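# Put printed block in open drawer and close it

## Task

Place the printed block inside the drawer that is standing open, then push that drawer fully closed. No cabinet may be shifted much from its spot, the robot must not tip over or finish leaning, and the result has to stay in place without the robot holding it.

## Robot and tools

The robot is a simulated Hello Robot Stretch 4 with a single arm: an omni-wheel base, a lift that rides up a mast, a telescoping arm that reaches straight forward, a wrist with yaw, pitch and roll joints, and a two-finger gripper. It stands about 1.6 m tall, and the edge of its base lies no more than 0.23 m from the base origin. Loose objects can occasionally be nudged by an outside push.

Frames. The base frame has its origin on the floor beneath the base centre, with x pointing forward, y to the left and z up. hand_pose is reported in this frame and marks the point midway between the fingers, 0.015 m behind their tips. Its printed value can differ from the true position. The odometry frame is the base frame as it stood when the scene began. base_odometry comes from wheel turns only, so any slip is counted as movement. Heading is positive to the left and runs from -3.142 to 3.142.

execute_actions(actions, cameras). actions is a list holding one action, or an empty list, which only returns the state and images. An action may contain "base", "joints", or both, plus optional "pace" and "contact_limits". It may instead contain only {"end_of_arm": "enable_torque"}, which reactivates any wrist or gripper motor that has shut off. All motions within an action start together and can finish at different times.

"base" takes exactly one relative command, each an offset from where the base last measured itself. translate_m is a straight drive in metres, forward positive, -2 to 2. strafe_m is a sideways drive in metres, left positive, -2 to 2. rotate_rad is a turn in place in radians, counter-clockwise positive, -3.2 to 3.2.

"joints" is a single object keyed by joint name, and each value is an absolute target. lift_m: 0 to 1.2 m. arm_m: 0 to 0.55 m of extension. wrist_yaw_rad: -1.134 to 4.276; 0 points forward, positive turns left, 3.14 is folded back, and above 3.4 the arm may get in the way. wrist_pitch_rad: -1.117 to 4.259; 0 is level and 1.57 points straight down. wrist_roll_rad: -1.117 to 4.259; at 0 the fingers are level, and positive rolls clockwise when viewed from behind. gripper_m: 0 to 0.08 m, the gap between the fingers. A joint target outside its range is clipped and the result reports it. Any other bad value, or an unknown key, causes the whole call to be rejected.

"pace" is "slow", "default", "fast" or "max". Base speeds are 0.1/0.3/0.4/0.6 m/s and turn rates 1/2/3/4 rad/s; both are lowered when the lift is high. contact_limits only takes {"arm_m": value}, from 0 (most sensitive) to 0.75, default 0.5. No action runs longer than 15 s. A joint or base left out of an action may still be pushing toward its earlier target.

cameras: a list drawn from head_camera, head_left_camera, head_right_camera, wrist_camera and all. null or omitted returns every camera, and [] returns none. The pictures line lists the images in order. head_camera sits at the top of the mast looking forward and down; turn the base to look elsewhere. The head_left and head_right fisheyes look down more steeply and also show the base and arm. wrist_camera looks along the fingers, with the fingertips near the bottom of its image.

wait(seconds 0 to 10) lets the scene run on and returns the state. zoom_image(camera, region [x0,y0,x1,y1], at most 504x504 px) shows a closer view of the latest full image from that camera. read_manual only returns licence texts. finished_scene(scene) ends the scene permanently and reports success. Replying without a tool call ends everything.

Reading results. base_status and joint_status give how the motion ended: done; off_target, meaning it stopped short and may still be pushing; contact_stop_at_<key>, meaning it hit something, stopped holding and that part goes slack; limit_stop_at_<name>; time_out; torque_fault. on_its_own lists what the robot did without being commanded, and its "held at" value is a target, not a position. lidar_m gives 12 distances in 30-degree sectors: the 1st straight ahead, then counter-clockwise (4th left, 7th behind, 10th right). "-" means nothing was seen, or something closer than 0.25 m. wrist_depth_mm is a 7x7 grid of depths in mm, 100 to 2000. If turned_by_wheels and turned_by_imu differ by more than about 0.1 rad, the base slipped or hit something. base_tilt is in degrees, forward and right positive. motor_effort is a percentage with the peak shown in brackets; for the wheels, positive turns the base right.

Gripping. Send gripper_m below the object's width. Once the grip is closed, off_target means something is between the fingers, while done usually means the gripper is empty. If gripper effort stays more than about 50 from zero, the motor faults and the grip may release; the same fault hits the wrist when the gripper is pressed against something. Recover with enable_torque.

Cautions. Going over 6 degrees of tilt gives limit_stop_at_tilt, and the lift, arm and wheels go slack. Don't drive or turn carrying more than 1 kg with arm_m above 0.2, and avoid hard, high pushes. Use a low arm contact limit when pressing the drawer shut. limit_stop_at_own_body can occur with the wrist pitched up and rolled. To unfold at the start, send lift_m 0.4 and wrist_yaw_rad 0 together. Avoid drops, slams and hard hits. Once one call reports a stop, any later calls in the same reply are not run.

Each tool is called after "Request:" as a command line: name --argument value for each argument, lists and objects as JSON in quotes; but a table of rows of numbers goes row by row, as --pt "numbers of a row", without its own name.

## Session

Request:
execute_actions --actions '[]'

Scene clock: 0.00 s.
base_odometry: x=+0.000 y=+0.000 heading=+0.000 (m, m, rad; odometry frame)
turned_by_wheels: +0.000 (rad since the last result)
turned_by_imu: +0.000 (rad since the last result)
base_tilt: forward=-0.7 right=+0.5 (deg)
lidar_m: 1.08 1.13 2.38 2.58 1.99 1.40 1.41 1.68 1.55 1.57 1.94 1.80
base_status: not commanded
joint_positions: lift_m=+0.234 arm_m=-0.002 wrist_yaw_rad=+3.163 wrist_pitch_rad=-0.002 wrist_roll_rad=-0.008 gripper_m=+0.040
joint_status: not commanded
motor_effort: lift_m=+22 arm_m=-1 wrist_yaw_rad=+1 wrist_pitch_rad=-8 wrist_roll_rad=-2 gripper_m=+2 wheel_0=+0 wheel_1=-1 wheel_2=+1 (%)
hand_pose: x=-0.0454 y=+0.0829 z=+0.4130 quat_wxyz=(-0.011, +0.001, -0.004, +1.000) (m; base frame)
wrist_depth_mm: - 142 231 - 1983 1708 1576 / - 112 141 - 1464 1308 1537 / - 110 141 1661 1499 1336 1618 / - 129 160 1661 1464 1336 1576 / 195 1756 - 1661 1464 1336 1576 / 215 1499 1499 1499 1430 1308 1430 / 213 1060 104 1008 133 - 1025
pictures: head_camera, head_left_camera, head_right_camera, wrist_camera
camera_calibration (this result's frames):
wrist_camera: T_world_to_cam=[[-0.0403718, 0.999143, 0.0091709, -0.0812279], [-0.0213928, 0.00831195, -0.999737, 0.47485], [-0.998956, -0.0405574, 0.0210389, 0.10237], [0, 0, 0, 1]] pos_world=[0.109142, 0.0813632, 0.473316]
Images, in order (width x height): head_camera 420x560, head_left_camera 420x672, head_right_camera 420x672, wrist_camera 616x392.

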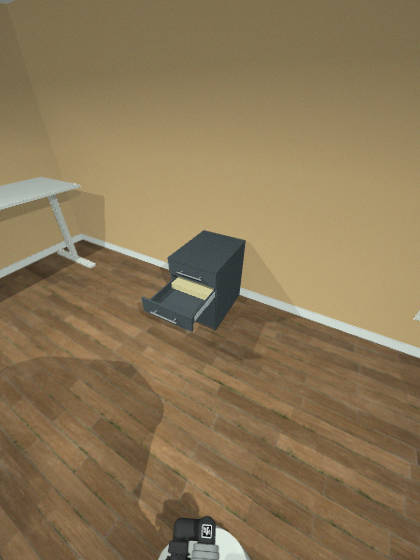

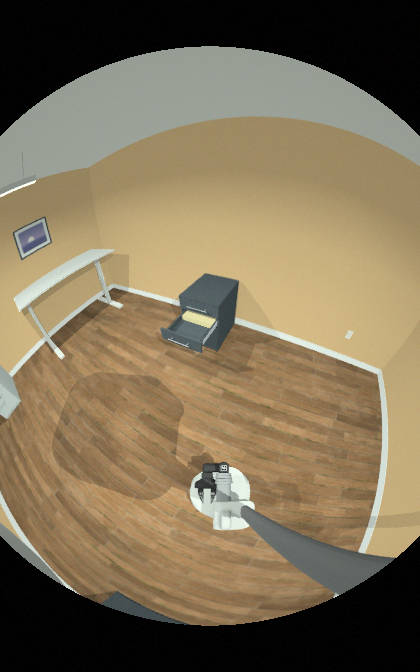

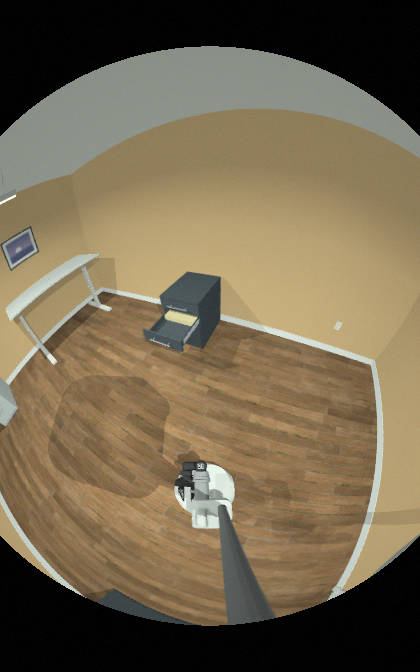

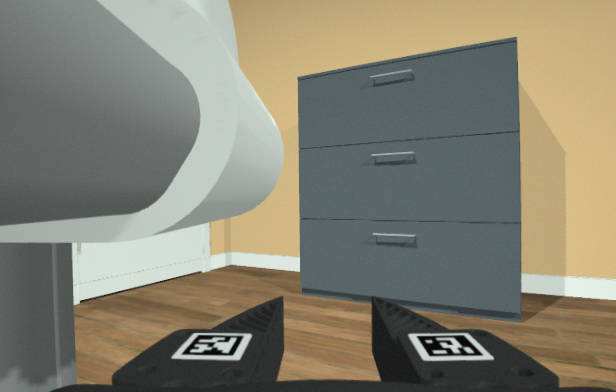

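Request:
execute_actions --actions '[{"base":{"rotate_rad":1.0},"joints":{"lift_m":0.95,"wrist_yaw_rad":0,"gripper_m":0.08},"pace":"fast"}]'

Scene clock: 6.63 s.
base_odometry: x=+0.000 y=+0.000 heading=+0.999 (m, m, rad; odometry frame)
turned_by_wheels: +0.999 (rad since the last result)
turned_by_imu: +0.995 (rad since the last result)
base_tilt: forward=-0.7 right=+0.4 (deg)
lidar_m: 2.39 2.57 2.02 1.39 1.39 1.68 1.53 1.57 1.98 1.80 1.07 1.14
base_status: done
joint_positions: lift_m=+0.950 arm_m=-0.002 wrist_yaw_rad=+0.000 wrist_pitch_rad=-0.002 wrist_roll_rad=-0.008 gripper_m=+0.080
joint_status: all done
motor_effort: lift_m=+24(25) arm_m=-1(0) wrist_yaw_rad=-1(6) wrist_pitch_rad=-8(8) wrist_roll_rad=-1(3) gripper_m=+3(4) wheel_0=-4(9) wheel_1=-3(10) wheel_2=-1(12) (%)
hand_pose: x=+0.3818 y=-0.0873 z=+1.1284 quat_wxyz=(+1.000, -0.004, -0.001, +0.000) (m; base frame)
wrist_depth_mm: - - - - - - - / - - - - - - - / - - - - - - - / - - - - - - - / - - - - - - - / - - - - - - - / - - 134 - - 111 -
pictures: head_camera, head_left_camera, head_right_camera, wrist_camera
camera_calibration (this result's frames):
wrist_camera: T_world_to_cam=[[0.0194771, -0.999768, 0.00917321, -0.0979107], [0.0212328, -0.00875927, -0.999736, 1.18285], [0.999585, 0.0196667, 0.0210573, -0.250622], [0, 0, 0, 1]] pos_world=[0.227309, -0.0825981, 1.18872]
Images, in order (width x height): head_camera 420x560, head_left_camera 420x672, head_right_camera 420x672, wrist_camera 616x392.

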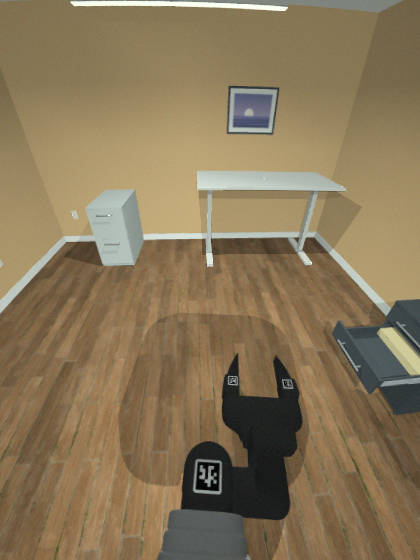

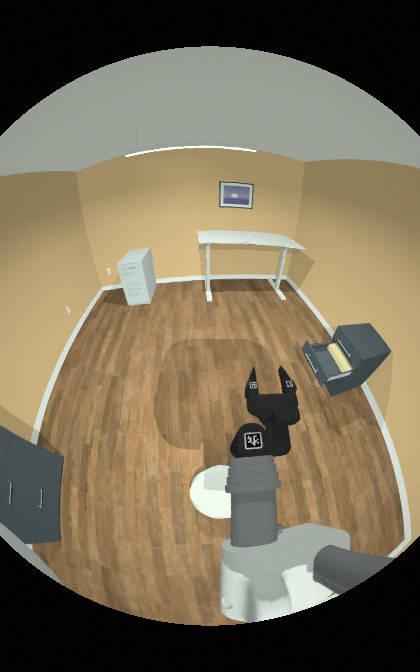

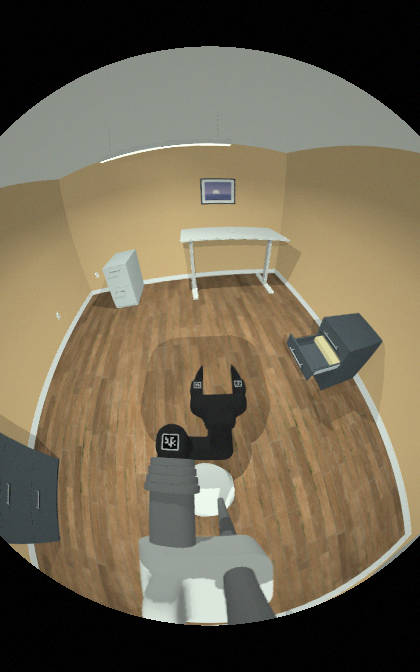

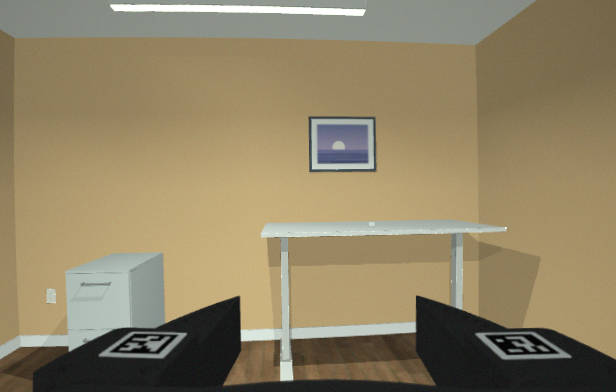

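Request:
execute_actions --actions '[{"base":{"rotate_rad":-0.15},"joints":{"wrist_pitch_rad":0.5,"lift_m":0.97},"pace":"fast"}]' --cameras '[]'

Request:
execute_actions --actions '[{"base":{"translate_m":1.95},"pace":"fast"}]' --cameras '["head_camera","wrist_camera"]'

Scene clock: 11.20 s.
base_odometry: x=+0.000 y=+0.000 heading=+0.850 (m, m, rad; odometry frame)
turned_by_wheels: -0.149 (rad since the last result)
turned_by_imu: -0.149 (rad since the last result)
base_tilt: forward=-0.7 right=+0.4 (deg)
lidar_m: 2.37 2.58 2.21 1.39 1.38 1.80 1.52 1.54 1.80 1.79 1.30 1.07
base_status: done
joint_positions: lift_m=+0.970 arm_m=-0.002 wrist_yaw_rad=+0.000 wrist_pitch_rad=+0.502 wrist_roll_rad=-0.008 gripper_m=+0.080
joint_status: all done
motor_effort: lift_m=+24(27) arm_m=-1(0) wrist_yaw_rad=+1(0) wrist_pitch_rad=-6(5) wrist_roll_rad=-2(2) gripper_m=+3(2) wheel_0=+4(7) wheel_1=+2(7) wheel_2=+2(8) (%)
hand_pose: x=+0.3555 y=-0.0874 z=+1.0456 quat_wxyz=(+0.969, -0.004, +0.248, +0.001) (m; base frame)
wrist_depth_mm: - - - - - - 1708 / - - - - - - 1708 / - - - - - - 1756 / - - - - - - 1229 / 1863 1863 1863 1863 1808 1618 1138 / 1537 1537 1499 1499 1499 1397 917 / 1336 - 134 1308 1281 111 -
pictures: none
No camera images: the call's "cameras" was empty. Leave "cameras" out to get every camera's image.

Scene clock: 17.97 s.
base_odometry: x=+1.286 y=+1.465 heading=+0.850 (m, m, rad; odometry frame)
turned_by_wheels: +0.000 (rad since the last result)
turned_by_imu: -0.005 (rad since the last result)
base_tilt: forward=-0.6 right=+0.5 (deg)
lidar_m: 0.48 0.49 0.57 1.40 2.41 2.57 3.49 0.95 1.03 1.30 0.99 0.57
base_status: done
joint_positions: lift_m=+0.970 arm_m=-0.002 wrist_yaw_rad=+0.000 wrist_pitch_rad=+0.502 wrist_roll_rad=-0.008 gripper_m=+0.080
joint_status: not commanded
motor_effort: lift_m=+23(24) arm_m=+0(1) wrist_yaw_rad=+0(1) wrist_pitch_rad=-6(7) wrist_roll_rad=+1(1) gripper_m=+3(2) wheel_0=+4(9) wheel_1=+3(8) wheel_2=-1(13) (%)
hand_pose: x=+0.3555 y=-0.0874 z=+1.0456 quat_wxyz=(+0.969, -0.004, +0.249, +0.001) (m; base frame)
wrist_depth_mm: 866 917 960 1008 1060 1118 1182 / 891 931 976 960 931 904 904 / 654 634 615 597 591 580 574 / 459 455 445 439 433 427 442 / 357 355 351 368 1499 1060 1281 / 320 1255 1366 1430 1499 1060 1336 / 778 - 134 1308 1281 111 -
pictures: head_camera, wrist_camera
camera_calibration (this result's frames):
wrist_camera: T_world_to_cam=[[0.0211681, -0.999775, -0.0011887, -0.0864846], [-0.464314, -0.00877787, -0.885627, 1.15397], [0.885418, 0.019299, -0.464395, 0.325568], [0, 0, 0, 1]] pos_world=[0.249372, -0.0826189, 1.17308]
Images, in order (width x height): head_camera 420x560, wrist_camera 616x392.

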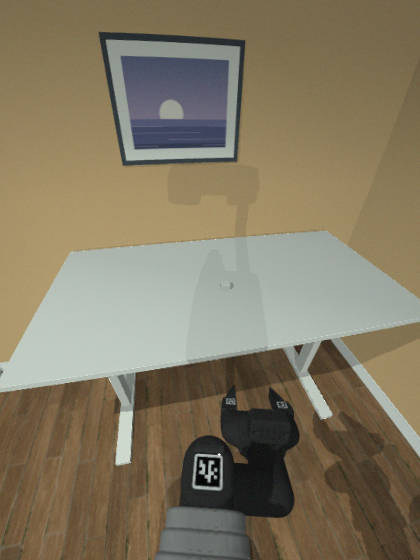

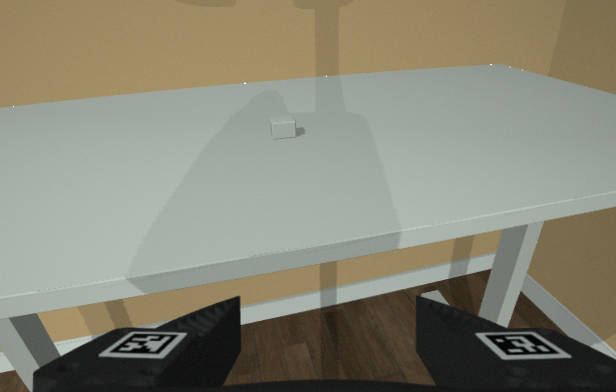

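Request:
execute_actions --actions '[{"base":{"strafe_m":0.015},"joints":{"arm_m":0.42,"wrist_yaw_rad":0.2},"pace":"fast"}]' --cameras '["wrist_camera"]'

Scene clock: 23.87 s.
base_odometry: x=+1.275 y=+1.475 heading=+0.850 (m, m, rad; odometry frame)
turned_by_wheels: +0.000 (rad since the last result)
turned_by_imu: +0.000 (rad since the last result)
base_tilt: forward=-0.7 right=+0.5 (deg)
lidar_m: 0.48 0.47 0.57 1.39 2.39 2.54 3.46 0.96 1.03 1.30 0.96 0.57
base_status: done
joint_positions: lift_m=+0.970 arm_m=+0.419 wrist_yaw_rad=+0.200 wrist_pitch_rad=+0.502 wrist_roll_rad=-0.008 gripper_m=+0.080
joint_status: all done
motor_effort: lift_m=+24(24) arm_m=+7(7) wrist_yaw_rad=+0(7) wrist_pitch_rad=-7(7) wrist_roll_rad=+1(0) gripper_m=+3(2) wheel_0=-4(11) wheel_1=+3(13) wheel_2=+0(1) (%)
hand_pose: x=+0.7898 y=-0.0486 z=+1.0456 quat_wxyz=(+0.964, -0.028, +0.247, +0.098) (m; base frame)
wrist_depth_mm: 580 585 591 597 603 615 621 / 615 627 634 640 647 661 661 / 640 621 603 591 580 569 564 / 455 449 442 436 427 421 415 / 353 351 347 343 340 332 330 / 289 287 285 283 279 276 273 / 251 - 134 232 231 111 -
pictures: wrist_camera
camera_calibration (this result's frames):
wrist_camera: T_world_to_cam=[[0.219488, -0.975614, -0.00119038, -0.212349], [-0.453358, -0.100913, -0.885597, 1.3428], [0.863882, 0.194918, -0.464452, -0.034137], [0, 0, 0, 1]] pos_world=[0.684868, -0.0650105, 1.17307]
Images, in order (width x height): wrist_camera 616x392.

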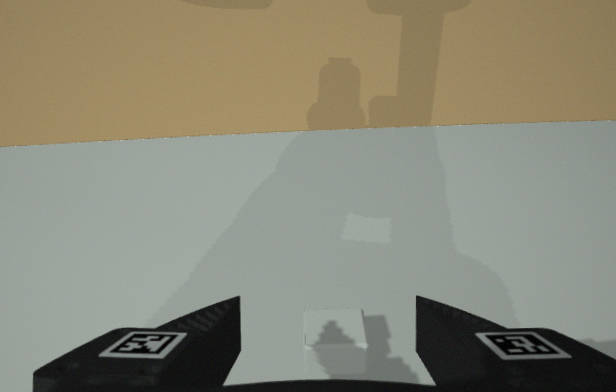

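Request:
execute_actions --actions '[{"joints":{"arm_m":0.478}}]' --cameras '[]'

Request:
execute_actions --actions '[{"joints":{"lift_m":0.912}}]' --cameras '["wrist_camera"]'

Request:
execute_actions --actions '[{"joints":{"gripper_m":0.015}}]' --cameras '[]'

Request:
execute_actions --actions '[{"joints":{"lift_m":0.96}}]' --cameras '["wrist_camera"]'

Scene clock: 32.27 s.
base_odometry: x=+1.275 y=+1.475 heading=+0.850 (m, m, rad; odometry frame)
turned_by_wheels: +0.000 (rad since the last result)
turned_by_imu: +0.000 (rad since the last result)
base_tilt: forward=-0.6 right=+0.5 (deg)
lidar_m: 0.45 0.45 0.56 1.38 2.40 2.58 3.46 0.98 1.03 1.32 0.95 0.57
base_status: not commanded
joint_positions: lift_m=+0.970 arm_m=+0.477 wrist_yaw_rad=+0.200 wrist_pitch_rad=+0.502 wrist_roll_rad=-0.008 gripper_m=+0.080
joint_status: all done
motor_effort: lift_m=+24(24) arm_m=+7(8) wrist_yaw_rad=+1(1) wrist_pitch_rad=-7(7) wrist_roll_rad=+0(0) gripper_m=+3(3) wheel_0=-3(4) wheel_1=+3(3) wheel_2=+0(0) (%)
hand_pose: x=+0.8478 y=-0.0486 z=+1.0456 quat_wxyz=(+0.964, -0.028, +0.247, +0.098) (m; base frame)
wrist_depth_mm: 530 535 539 549 554 564 569 / 564 569 580 591 597 603 609 / 603 597 609 615 580 569 564 / 455 449 439 436 430 421 415 / 355 349 347 343 338 334 329 / 289 287 285 283 279 276 272 / 251 - 134 244 237 111 -
pictures: none
No camera images: the call's "cameras" was empty. Leave "cameras" out to get every camera's image.

Scene clock: 33.43 s.
base_odometry: x=+1.275 y=+1.475 heading=+0.850 (m, m, rad; odometry frame)
turned_by_wheels: +0.000 (rad since the last result)
turned_by_imu: +0.000 (rad since the last result)
base_tilt: forward=-0.7 right=+0.4 (deg)
lidar_m: 0.48 0.46 0.55 1.36 2.40 2.56 3.48 0.97 1.02 1.31 0.97 0.56
base_status: not commanded
joint_positions: lift_m=+0.912 arm_m=+0.477 wrist_yaw_rad=+0.200 wrist_pitch_rad=+0.502 wrist_roll_rad=-0.008 gripper_m=+0.080
joint_status: all done
motor_effort: lift_m=+18(21) arm_m=+6(6) wrist_yaw_rad=+1(1) wrist_pitch_rad=-7(7) wrist_roll_rad=-1(1) gripper_m=+3(2) wheel_0=-4(4) wheel_1=+3(3) wheel_2=+0(0) (%)
hand_pose: x=+0.8478 y=-0.0486 z=+0.9881 quat_wxyz=(+0.964, -0.028, +0.247, +0.098) (m; base frame)
wrist_depth_mm: 525 535 539 544 554 564 569 / 564 574 580 585 585 591 597 / 469 459 445 436 427 421 413 / 334 329 322 319 314 309 306 / 259 257 254 251 248 244 241 / 211 211 208 207 205 202 200 / 183 - 134 146 169 111 -
pictures: wrist_camera
camera_calibration (this result's frames):
wrist_camera: T_world_to_cam=[[0.21936, -0.975643, -0.00119198, -0.225065], [-0.453439, -0.100868, -0.885561, 1.31816], [0.863872, 0.194798, -0.464521, -0.110887], [0, 0, 0, 1]] pos_world=[0.74287, -0.0650225, 1.11554]
Images, in order (width x height): wrist_camera 616x392.

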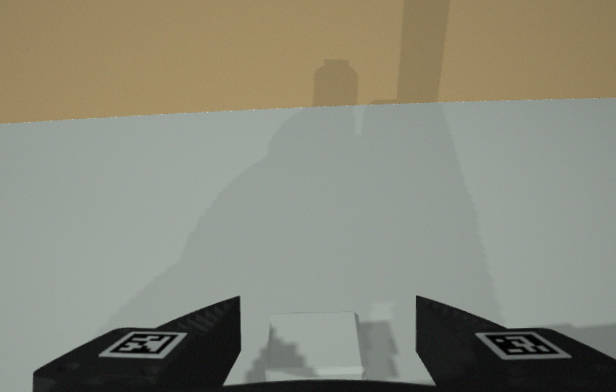

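Scene clock: 34.57 s.
base_odometry: x=+1.275 y=+1.475 heading=+0.850 (m, m, rad; odometry frame)
turned_by_wheels: +0.000 (rad since the last result)
turned_by_imu: +0.000 (rad since the last result)
base_tilt: forward=-0.6 right=+0.3 (deg)
lidar_m: 0.48 0.48 0.56 1.37 2.40 2.57 3.49 0.96 1.04 1.31 0.98 0.57
base_status: not commanded
joint_positions: lift_m=+0.912 arm_m=+0.477 wrist_yaw_rad=+0.200 wrist_pitch_rad=+0.502 wrist_roll_rad=-0.008 gripper_m=+0.038
joint_status: gripper_m off_target (ended at +0.038, target +0.015)
on_its_own: gripper_m is held at +0.032, not at your +0.015, by its contact guard: the fingers met something
motor_effort: lift_m=+18(17) arm_m=+6(7) wrist_yaw_rad=+0(0) wrist_pitch_rad=-7(7) wrist_roll_rad=-1(1) gripper_m=-37(38) wheel_0=-4(4) wheel_1=+3(3) wheel_2=+0(0) (%)
hand_pose: x=+0.8478 y=-0.0486 z=+0.9881 quat_wxyz=(+0.964, -0.028, +0.247, +0.098) (m; base frame)
wrist_depth_mm: 525 535 539 549 554 564 569 / 564 574 580 585 585 597 597 / 469 462 445 436 427 418 413 / 334 329 324 319 312 309 306 / 259 257 255 251 248 245 242 / 211 211 209 206 204 202 200 / 181 184 - 144 132 - 175
pictures: none
No camera images: the call's "cameras" was empty. Leave "cameras" out to get every camera's image.

Scene clock: 35.63 s.
base_odometry: x=+1.275 y=+1.475 heading=+0.850 (m, m, rad; odometry frame)
turned_by_wheels: +0.000 (rad since the last result)
turned_by_imu: +0.000 (rad since the last result)
base_tilt: forward=-0.6 right=+0.4 (deg)
lidar_m: 0.49 0.47 0.56 1.39 2.38 2.55 3.48 0.98 1.05 1.31 0.95 0.58
base_status: not commanded
joint_positions: lift_m=+0.960 arm_m=+0.477 wrist_yaw_rad=+0.200 wrist_pitch_rad=+0.503 wrist_roll_rad=-0.008 gripper_m=+0.038
joint_status: all done
on_its_own: gripper_m is held at +0.032, not at your +0.015, by its contact guard: the fingers met something
motor_effort: lift_m=+24(27) arm_m=+6(6) wrist_yaw_rad=+1(1) wrist_pitch_rad=-7(7) wrist_roll_rad=-1(0) gripper_m=-37(37) wheel_0=-4(4) wheel_1=+3(3) wheel_2=+0(0) (%)
hand_pose: x=+0.8478 y=-0.0486 z=+1.0355 quat_wxyz=(+0.964, -0.028, +0.247, +0.098) (m; base frame)
wrist_depth_mm: 530 535 539 549 554 564 569 / 569 569 580 585 591 603 609 / 591 597 603 564 554 544 539 / 439 427 421 415 410 399 397 / 338 334 330 327 322 317 314 / 274 274 272 268 265 263 259 / 236 238 - 144 132 - 228
pictures: wrist_camera
camera_calibration (this result's frames):
wrist_camera: T_world_to_cam=[[0.219361, -0.975643, -0.00119222, -0.225009], [-0.453461, -0.100873, -0.885549, 1.36021], [0.86386, 0.194795, -0.464544, -0.0888008], [0, 0, 0, 1]] pos_world=[0.742872, -0.0650224, 1.16301]
Images, in order (width x height): wrist_camera 616x392.

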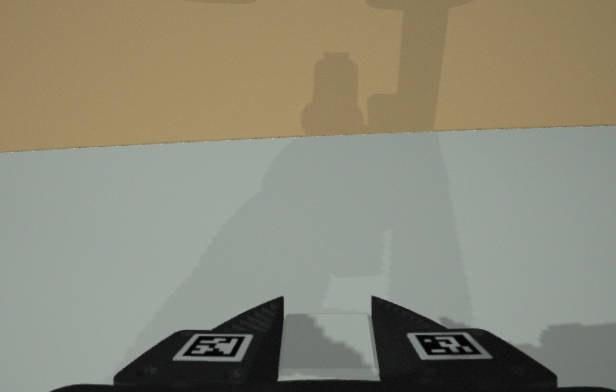

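Request:
execute_actions --actions '[{"base":{"translate_m":-1.03},"joints":{"arm_m":0,"wrist_yaw_rad":0},"pace":"fast"}]' --cameras '[]'

Request:
execute_actions --actions '[{"base":{"rotate_rad":-1.33},"joints":{"lift_m":0.6,"wrist_pitch_rad":0.8},"pace":"fast"}]' --cameras '["head_camera","wrist_camera"]'

Scene clock: 46.93 s.
base_odometry: x=+0.595 y=+0.701 heading=+0.850 (m, m, rad; odometry frame)
turned_by_wheels: -0.001 (rad since the last result)
turned_by_imu: +0.002 (rad since the last result)
base_tilt: forward=-0.7 right=+0.4 (deg)
lidar_m: 1.47 1.47 1.83 2.12 1.79 1.90 2.47 2.45 1.90 0.62 0.63 1.70
base_status: done
joint_positions: lift_m=+0.960 arm_m=+0.001 wrist_yaw_rad=+0.000 wrist_pitch_rad=+0.503 wrist_roll_rad=-0.008 gripper_m=+0.038
joint_status: all done
on_its_own: gripper_m is held at +0.032, not at your +0.015, by its contact guard: the fingers met something
motor_effort: lift_m=+23(24) arm_m=-6(8) wrist_yaw_rad=+2(6) wrist_pitch_rad=-8(8) wrist_roll_rad=-2(0) gripper_m=-37(38) wheel_0=-4(9) wheel_1=-3(9) wheel_2=+1(13) (%)
hand_pose: x=+0.3584 y=-0.0875 z=+1.0356 quat_wxyz=(+0.969, -0.004, +0.249, +0.001) (m; base frame)
wrist_depth_mm: 1661 1708 1808 1808 1921 1756 1499 / 1708 1756 1863 - - - 1537 / 1808 1921 - - - - 1537 / - - - - - - 1576 / 1863 1808 1808 1756 1756 1756 1576 / 1537 1499 1499 1499 1499 1464 1430 / 1308 1308 - 144 132 - 1255
pictures: none
No camera images: the call's "cameras" was empty. Leave "cameras" out to get every camera's image.

Scene clock: 48.97 s.
base_odometry: x=+0.595 y=+0.701 heading=-0.480 (m, m, rad; odometry frame)
turned_by_wheels: -1.329 (rad since the last result)
turned_by_imu: -1.323 (rad since the last result)
base_tilt: forward=-0.7 right=+0.3 (deg)
lidar_m: 0.60 1.63 1.55 1.47 1.83 2.22 2.13 1.83 2.30 2.42 2.35 0.68
base_status: done
joint_positions: lift_m=+0.600 arm_m=+0.001 wrist_yaw_rad=+0.000 wrist_pitch_rad=+0.802 wrist_roll_rad=-0.008 gripper_m=+0.038
joint_status: all done
on_its_own: gripper_m is held at +0.032, not at your +0.015, by its contact guard: the fingers met something
motor_effort: lift_m=+18(21) arm_m=-6(6) wrist_yaw_rad=+1(0) wrist_pitch_rad=-6(7) wrist_roll_rad=-1(0) gripper_m=-38(37) wheel_0=+4(9) wheel_1=+2(10) wheel_2=+2(9) (%)
hand_pose: x=+0.3199 y=-0.0874 z=+0.6255 quat_wxyz=(+0.921, -0.003, +0.390, +0.001) (m; base frame)
wrist_depth_mm: 1281 1281 759 759 1255 1308 1336 / 1430 1397 741 732 699 1397 1397 / 1281 1229 512 517 535 1182 1160 / 1078 1078 1025 1025 1025 1025 1008 / 946 931 917 917 904 904 891 / 842 831 820 809 798 798 788 / 759 759 - 144 132 - 732
pictures: head_camera, wrist_camera
camera_calibration (this result's frames):
wrist_camera: T_world_to_cam=[[0.0198183, -0.999776, -0.00738024, -0.0819339], [-0.705131, -0.00874371, -0.709023, 0.731951], [0.7088, 0.0192557, -0.705147, 0.369133], [0, 0, 0, 1]] pos_world=[0.256104, -0.0826235, 0.778658]
Images, in order (width x height): head_camera 420x560, wrist_camera 616x392.

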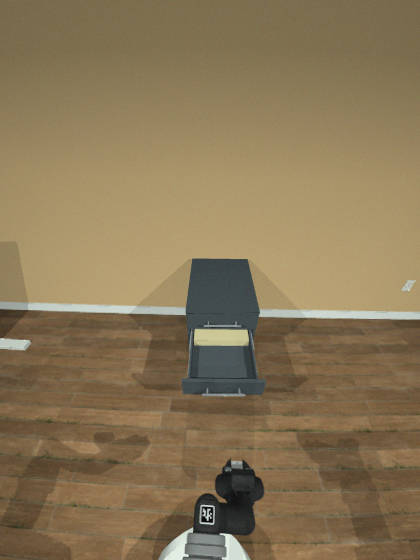

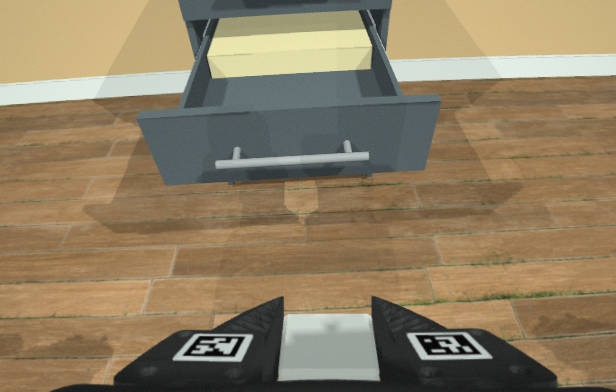

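Request:
execute_actions --actions '[{"base":{"translate_m":0.17},"joints":{"arm_m":0.39,"wrist_pitch_rad":1.3},"pace":"fast"}]' --cameras '[]'

Request:
execute_actions --actions '[{"joints":{"lift_m":0.458}}]' --cameras '["wrist_camera"]'

Request:
execute_actions --actions '[{"joints":{"gripper_m":0.06}}]' --cameras '[]'

Request:
execute_actions --actions '[{"joints":{"lift_m":0.6},"pace":"fast"}]' --cameras '[]'

Request:
execute_actions --actions '[{"joints":{"arm_m":0,"wrist_pitch_rad":0},"pace":"fast"}]' --cameras '[]'

Request:
execute_actions --actions '[{"joints":{"lift_m":0.298},"pace":"fast"}]' --cameras '["head_camera","wrist_camera"]'

Request:
execute_actions --actions '[{"joints":{"arm_m":0.52},"contact_limits":{"arm_m":0.25},"pace":"slow"}]' --cameras '["head_camera","wrist_camera"]'

Scene clock: 60.70 s.
base_odometry: x=+0.746 y=+0.623 heading=-0.479 (m, m, rad; odometry frame)
turned_by_wheels: +0.001 (rad since the last result)
turned_by_imu: +0.000 (rad since the last result)
base_tilt: forward=-0.5 right=+0.4 (deg)
lidar_m: 0.46 0.52 1.53 1.43 1.96 2.18 2.28 1.97 2.59 2.43 2.10 0.49
base_status: done
joint_positions: lift_m=+0.600 arm_m=+0.389 wrist_yaw_rad=+0.000 wrist_pitch_rad=+1.301 wrist_roll_rad=-0.008 gripper_m=+0.038
joint_status: all done
on_its_own: gripper_m is held at +0.032, not at your +0.015, by its contact guard: the fingers met something
motor_effort: lift_m=+19(19) arm_m=+7(5) wrist_yaw_rad=-1(3) wrist_pitch_rad=-2(4) wrist_roll_rad=+0(2) gripper_m=-38(37) wheel_0=+4(10) wheel_1=+3(11) wheel_2=+0(14) (%)
hand_pose: x=+0.6165 y=-0.0874 z=+0.5735 quat_wxyz=(+0.796, -0.003, +0.605, +0.002) (m; base frame)
wrist_depth_mm: 297 345 342 340 338 809 820 / 831 332 332 329 327 788 778 / 798 368 366 366 362 353 759 / 544 357 353 351 347 340 715 / 315 343 340 338 334 325 699 / 307 330 327 324 320 296 668 / 293 322 - 144 132 - 647
pictures: none
No camera images: the call's "cameras" was empty. Leave "cameras" out to get every camera's image.

Scene clock: 62.37 s.
base_odometry: x=+0.746 y=+0.623 heading=-0.479 (m, m, rad; odometry frame)
turned_by_wheels: +0.000 (rad since the last result)
turned_by_imu: +0.000 (rad since the last result)
base_tilt: forward=-0.6 right=+0.3 (deg)
lidar_m: 0.45 0.49 1.55 1.47 1.98 2.18 2.29 1.97 2.59 2.44 2.10 0.49
base_status: not commanded
joint_positions: lift_m=+0.458 arm_m=+0.389 wrist_yaw_rad=+0.000 wrist_pitch_rad=+1.301 wrist_roll_rad=-0.008 gripper_m=+0.038
joint_status: all done
on_its_own: gripper_m is held at +0.032, not at your +0.015, by its contact guard: the fingers met something
motor_effort: lift_m=+18(18) arm_m=+6(7) wrist_yaw_rad=-1(0) wrist_pitch_rad=-2(2) wrist_roll_rad=+1(2) gripper_m=-37(37) wheel_0=+4(4) wheel_1=+3(3) wheel_2=+0(0) (%)
hand_pose: x=+0.6165 y=-0.0874 z=+0.4315 quat_wxyz=(+0.796, -0.003, +0.605, +0.002) (m; base frame)
wrist_depth_mm: 233 235 232 231 230 226 190 / 231 229 225 223 220 218 195 / 221 219 216 213 211 209 198 / 212 210 207 205 203 201 198 / 203 202 199 198 195 193 191 / 195 193 191 189 187 186 185 / 188 187 - 144 132 - 179
pictures: wrist_camera
camera_calibration (this result's frames):
wrist_camera: T_world_to_cam=[[0.0142994, -0.999771, -0.015947, -0.0821241], [-0.958336, -0.0091529, -0.285497, 0.776895], [0.285285, 0.0193651, -0.958247, 0.392369], [0, 0, 0, 1]] pos_world=[0.633763, -0.0825927, 0.596478]
Images, in order (width x height): wrist_camera 616x392.

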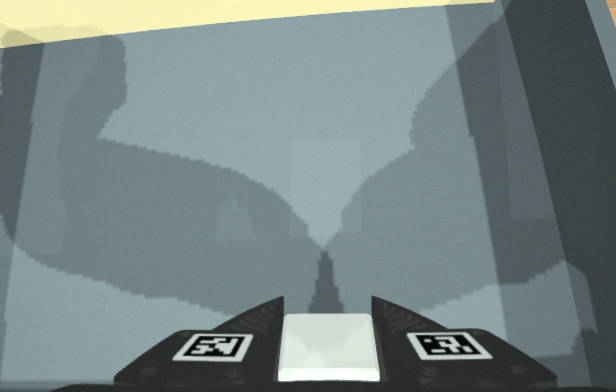

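Scene clock: 63.23 s.
base_odometry: x=+0.746 y=+0.623 heading=-0.479 (m, m, rad; odometry frame)
turned_by_wheels: +0.000 (rad since the last result)
turned_by_imu: +0.000 (rad since the last result)
base_tilt: forward=-0.6 right=+0.5 (deg)
lidar_m: 0.46 0.50 1.57 1.45 1.97 2.14 2.30 1.96 2.59 2.41 2.08 0.49
base_status: not commanded
joint_positions: lift_m=+0.458 arm_m=+0.389 wrist_yaw_rad=+0.000 wrist_pitch_rad=+1.301 wrist_roll_rad=-0.008 gripper_m=+0.060
joint_status: all done
motor_effort: lift_m=+18(18) arm_m=+7(7) wrist_yaw_rad=+1(0) wrist_pitch_rad=-2(2) wrist_roll_rad=-2(0) gripper_m=+3(39) wheel_0=+4(5) wheel_1=+3(3) wheel_2=+0(0) (%)
hand_pose: x=+0.6165 y=-0.0874 z=+0.4315 quat_wxyz=(+0.796, -0.003, +0.605, +0.002) (m; base frame)
wrist_depth_mm: 233 235 233 231 230 227 190 / 232 229 226 224 220 217 195 / 221 219 216 213 211 208 199 / 211 209 208 205 203 201 198 / 203 201 199 196 195 193 191 / 195 193 191 190 187 186 184 / 188 - 122 183 160 - -
pictures: none
No camera images: the call's "cameras" was empty. Leave "cameras" out to get every camera's image.

Scene clock: 64.57 s.
base_odometry: x=+0.746 y=+0.623 heading=-0.479 (m, m, rad; odometry frame)
turned_by_wheels: +0.000 (rad since the last result)
turned_by_imu: +0.000 (rad since the last result)
base_tilt: forward=-0.6 right=+0.5 (deg)
lidar_m: 0.47 0.54 1.55 1.46 1.94 2.19 2.30 1.96 2.57 2.43 2.11 0.50
base_status: not commanded
joint_positions: lift_m=+0.600 arm_m=+0.389 wrist_yaw_rad=+0.000 wrist_pitch_rad=+1.301 wrist_roll_rad=-0.008 gripper_m=+0.060
joint_status: all done
motor_effort: lift_m=+24(24) arm_m=+7(6) wrist_yaw_rad=-1(0) wrist_pitch_rad=-2(2) wrist_roll_rad=-2(1) gripper_m=+3(3) wheel_0=+4(4) wheel_1=+3(3) wheel_2=+0(0) (%)
hand_pose: x=+0.6165 y=-0.0874 z=+0.5730 quat_wxyz=(+0.796, -0.003, +0.605, +0.002) (m; base frame)
wrist_depth_mm: 297 342 340 338 334 820 820 / 831 334 332 330 325 778 788 / 788 368 366 364 362 353 750 / 549 355 353 349 345 338 723 / 315 342 342 334 334 325 699 / 307 330 327 324 320 294 668 / 293 - 122 290 234 - -
pictures: none
No camera images: the call's "cameras" was empty. Leave "cameras" out to get every camera's image.

Scene clock: 66.47 s.
base_odometry: x=+0.746 y=+0.623 heading=-0.479 (m, m, rad; odometry frame)
turned_by_wheels: +0.000 (rad since the last result)
turned_by_imu: +0.000 (rad since the last result)
base_tilt: forward=-0.6 right=+0.5 (deg)
lidar_m: 0.45 0.52 1.55 1.48 1.97 2.20 2.30 1.97 2.59 2.42 2.08 0.52
base_status: not commanded
joint_positions: lift_m=+0.600 arm_m=+0.001 wrist_yaw_rad=+0.000 wrist_pitch_rad=+0.003 wrist_roll_rad=-0.008 gripper_m=+0.060
joint_status: all done
motor_effort: lift_m=+24(23) arm_m=-6(5) wrist_yaw_rad=+0(0) wrist_pitch_rad=-8(13) wrist_roll_rad=-1(1) gripper_m=+2(3) wheel_0=+4(4) wheel_1=+3(3) wheel_2=+0(0) (%)
hand_pose: x=+0.3847 y=-0.0875 z=+0.7774 quat_wxyz=(+1.000, -0.004, +0.001, +0.000) (m; base frame)
wrist_depth_mm: 1182 1182 1182 1182 1182 1182 1182 / 1182 1182 1182 1205 1182 1205 1182 / 1160 1182 1182 1182 1205 1205 1182 / 1182 1182 1182 1182 1182 1205 1205 / 1182 1205 1182 1138 1182 1205 1182 / 1182 1182 603 609 609 1205 1205 / 1182 - 122 615 384 - -
pictures: none
No camera images: the call's "cameras" was empty. Leave "cameras" out to get every camera's image.

Scene clock: 68.30 s.
base_odometry: x=+0.746 y=+0.623 heading=-0.479 (m, m, rad; odometry frame)
turned_by_wheels: +0.000 (rad since the last result)
turned_by_imu: +0.000 (rad since the last result)
base_tilt: forward=-0.6 right=+0.3 (deg)
lidar_m: 0.46 0.53 1.56 1.47 1.95 2.16 2.29 1.96 2.60 2.41 2.12 0.49
base_status: not commanded
joint_positions: lift_m=+0.298 arm_m=+0.001 wrist_yaw_rad=+0.000 wrist_pitch_rad=+0.003 wrist_roll_rad=-0.008 gripper_m=+0.060
joint_status: all done
motor_effort: lift_m=+19(22) arm_m=-6(6) wrist_yaw_rad=+2(1) wrist_pitch_rad=-7(8) wrist_roll_rad=+1(0) gripper_m=+3(3) wheel_0=+4(4) wheel_1=+3(3) wheel_2=+0(0) (%)
hand_pose: x=+0.3847 y=-0.0875 z=+0.4759 quat_wxyz=(+1.000, -0.004, +0.001, +0.000) (m; base frame)
wrist_depth_mm: 1160 1182 1205 1182 1182 1182 1182 / 1182 1160 1182 1182 1182 1182 1205 / 1182 1182 603 603 1182 1205 1205 / 1182 1205 603 603 609 1205 1205 / 273 274 276 278 279 281 1205 / 273 273 274 277 278 279 1205 / 273 - 122 278 200 - -
pictures: head_camera, wrist_camera
camera_calibration (this result's frames):
wrist_camera: T_world_to_cam=[[0.0189142, -0.999779, 0.00918804, -0.0919015], [0.016686, -0.00887276, -0.999821, 0.53223], [0.999682, 0.0190641, 0.0165145, -0.237705], [0, 0, 0, 1]] pos_world=[0.230487, -0.0826272, 0.536905]
Images, in order (width x height): head_camera 420x560, wrist_camera 616x392.

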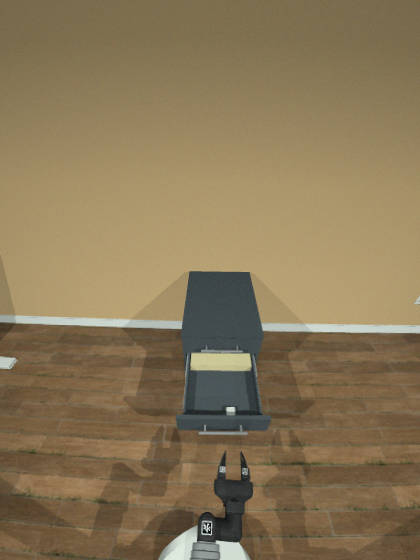

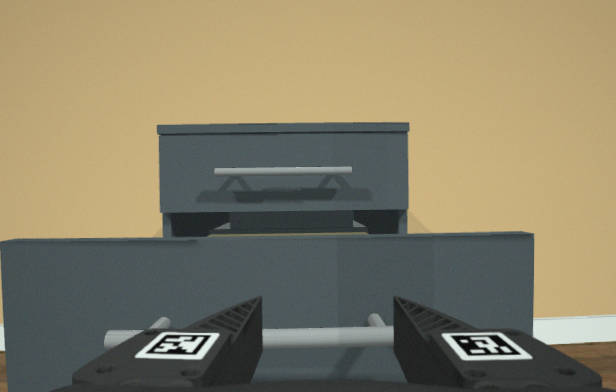

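Scene clock: 73.73 s.
base_odometry: x=+0.746 y=+0.623 heading=-0.479 (m, m, rad; odometry frame)
turned_by_wheels: +0.000 (rad since the last result)
turned_by_imu: +0.001 (rad since the last result)
base_tilt: forward=-0.6 right=+0.5 (deg)
lidar_m: 0.79 1.46 1.56 1.46 1.93 2.19 2.29 1.98 2.57 2.42 2.10 0.86
base_status: not commanded
joint_positions: lift_m=+0.298 arm_m=+0.450 wrist_yaw_rad=+0.000 wrist_pitch_rad=+0.003 wrist_roll_rad=-0.008 gripper_m=+0.060
joint_status: arm_m contact_stop (moved +0.449 of +0.519)
on_its_own: arm_m is slack since a contact_stop (your +0.520 is given up)
motor_effort: lift_m=+18(18) arm_m=+0(21) wrist_yaw_rad=+1(23) wrist_pitch_rad=-8(8) wrist_roll_rad=+0(1) gripper_m=+0(3) wheel_0=+3(5) wheel_1=+1(4) wheel_2=+1(9) (%)
contact_limits: arm_m 0.25
hand_pose: x=+0.8335 y=-0.0875 z=+0.4759 quat_wxyz=(+1.000, -0.004, +0.001, +0.000) (m; base frame)
wrist_depth_mm: 168 169 170 171 172 173 174 / 168 169 170 171 172 173 174 / 169 170 171 172 173 174 175 / 170 170 171 172 173 174 176 / 169 170 171 173 174 175 175 / 170 171 171 173 173 175 176 / 170 - 123 173 167 - -
pictures: head_camera, wrist_camera
camera_calibration (this result's frames):
wrist_camera: T_world_to_cam=[[0.0188447, -0.99978, 0.00918868, -0.100348], [0.0167189, -0.00887392, -0.999821, 0.524718], [0.999683, 0.0189949, 0.016548, -0.686402], [0, 0, 0, 1]] pos_world=[0.679302, -0.0826313, 0.536905]
Images, in order (width x height): head_camera 420x560, wrist_camera 616x392.

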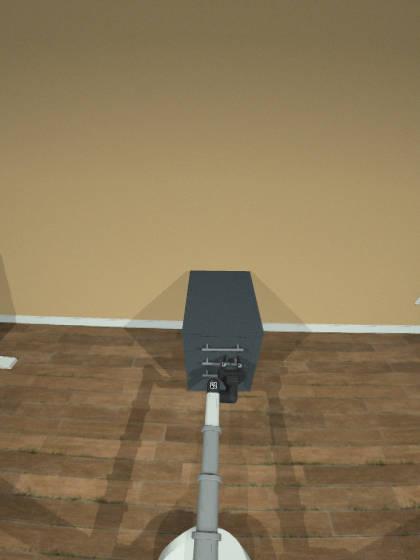

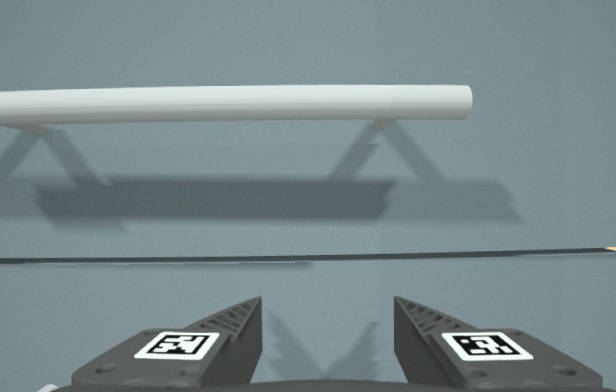

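Request:
execute_actions --actions '[{"joints":{"arm_m":0.438}}]' --cameras '[]'

Request:
finished_scene --scene 2

Scene clock: 76.40 s.
base_odometry: x=+0.746 y=+0.623 heading=-0.479 (m, m, rad; odometry frame)
turned_by_wheels: +0.000 (rad since the last result)
turned_by_imu: +0.000 (rad since the last result)
base_tilt: forward=-0.5 right=+0.5 (deg)
lidar_m: 0.81 1.47 1.57 1.47 1.96 2.19 2.30 1.97 2.58 2.43 2.10 0.88
base_status: not commanded
joint_positions: lift_m=+0.298 arm_m=+0.439 wrist_yaw_rad=+0.000 wrist_pitch_rad=+0.003 wrist_roll_rad=-0.008 gripper_m=+0.060
joint_status: all done
motor_effort: lift_m=+19(19) arm_m=-6(6) wrist_yaw_rad=+1(1) wrist_pitch_rad=-8(8) wrist_roll_rad=+0(2) gripper_m=+1(1) wheel_0=+3(3) wheel_1=+1(1) wheel_2=+2(1) (%)
hand_pose: x=+0.8227 y=-0.0874 z=+0.4759 quat_wxyz=(+1.000, -0.004, +0.001, +0.000) (m; base frame)
wrist_depth_mm: 178 180 181 182 183 183 185 / 179 180 180 182 182 184 185 / 179 180 181 182 184 185 185 / 180 181 182 182 183 185 186 / 180 181 182 183 184 185 186 / 180 181 182 183 184 186 186 / 181 - 123 183 170 - -
pictures: none
No camera images: the call's "cameras" was empty. Leave "cameras" out to get every camera's image.

The scene is finished: the task was done.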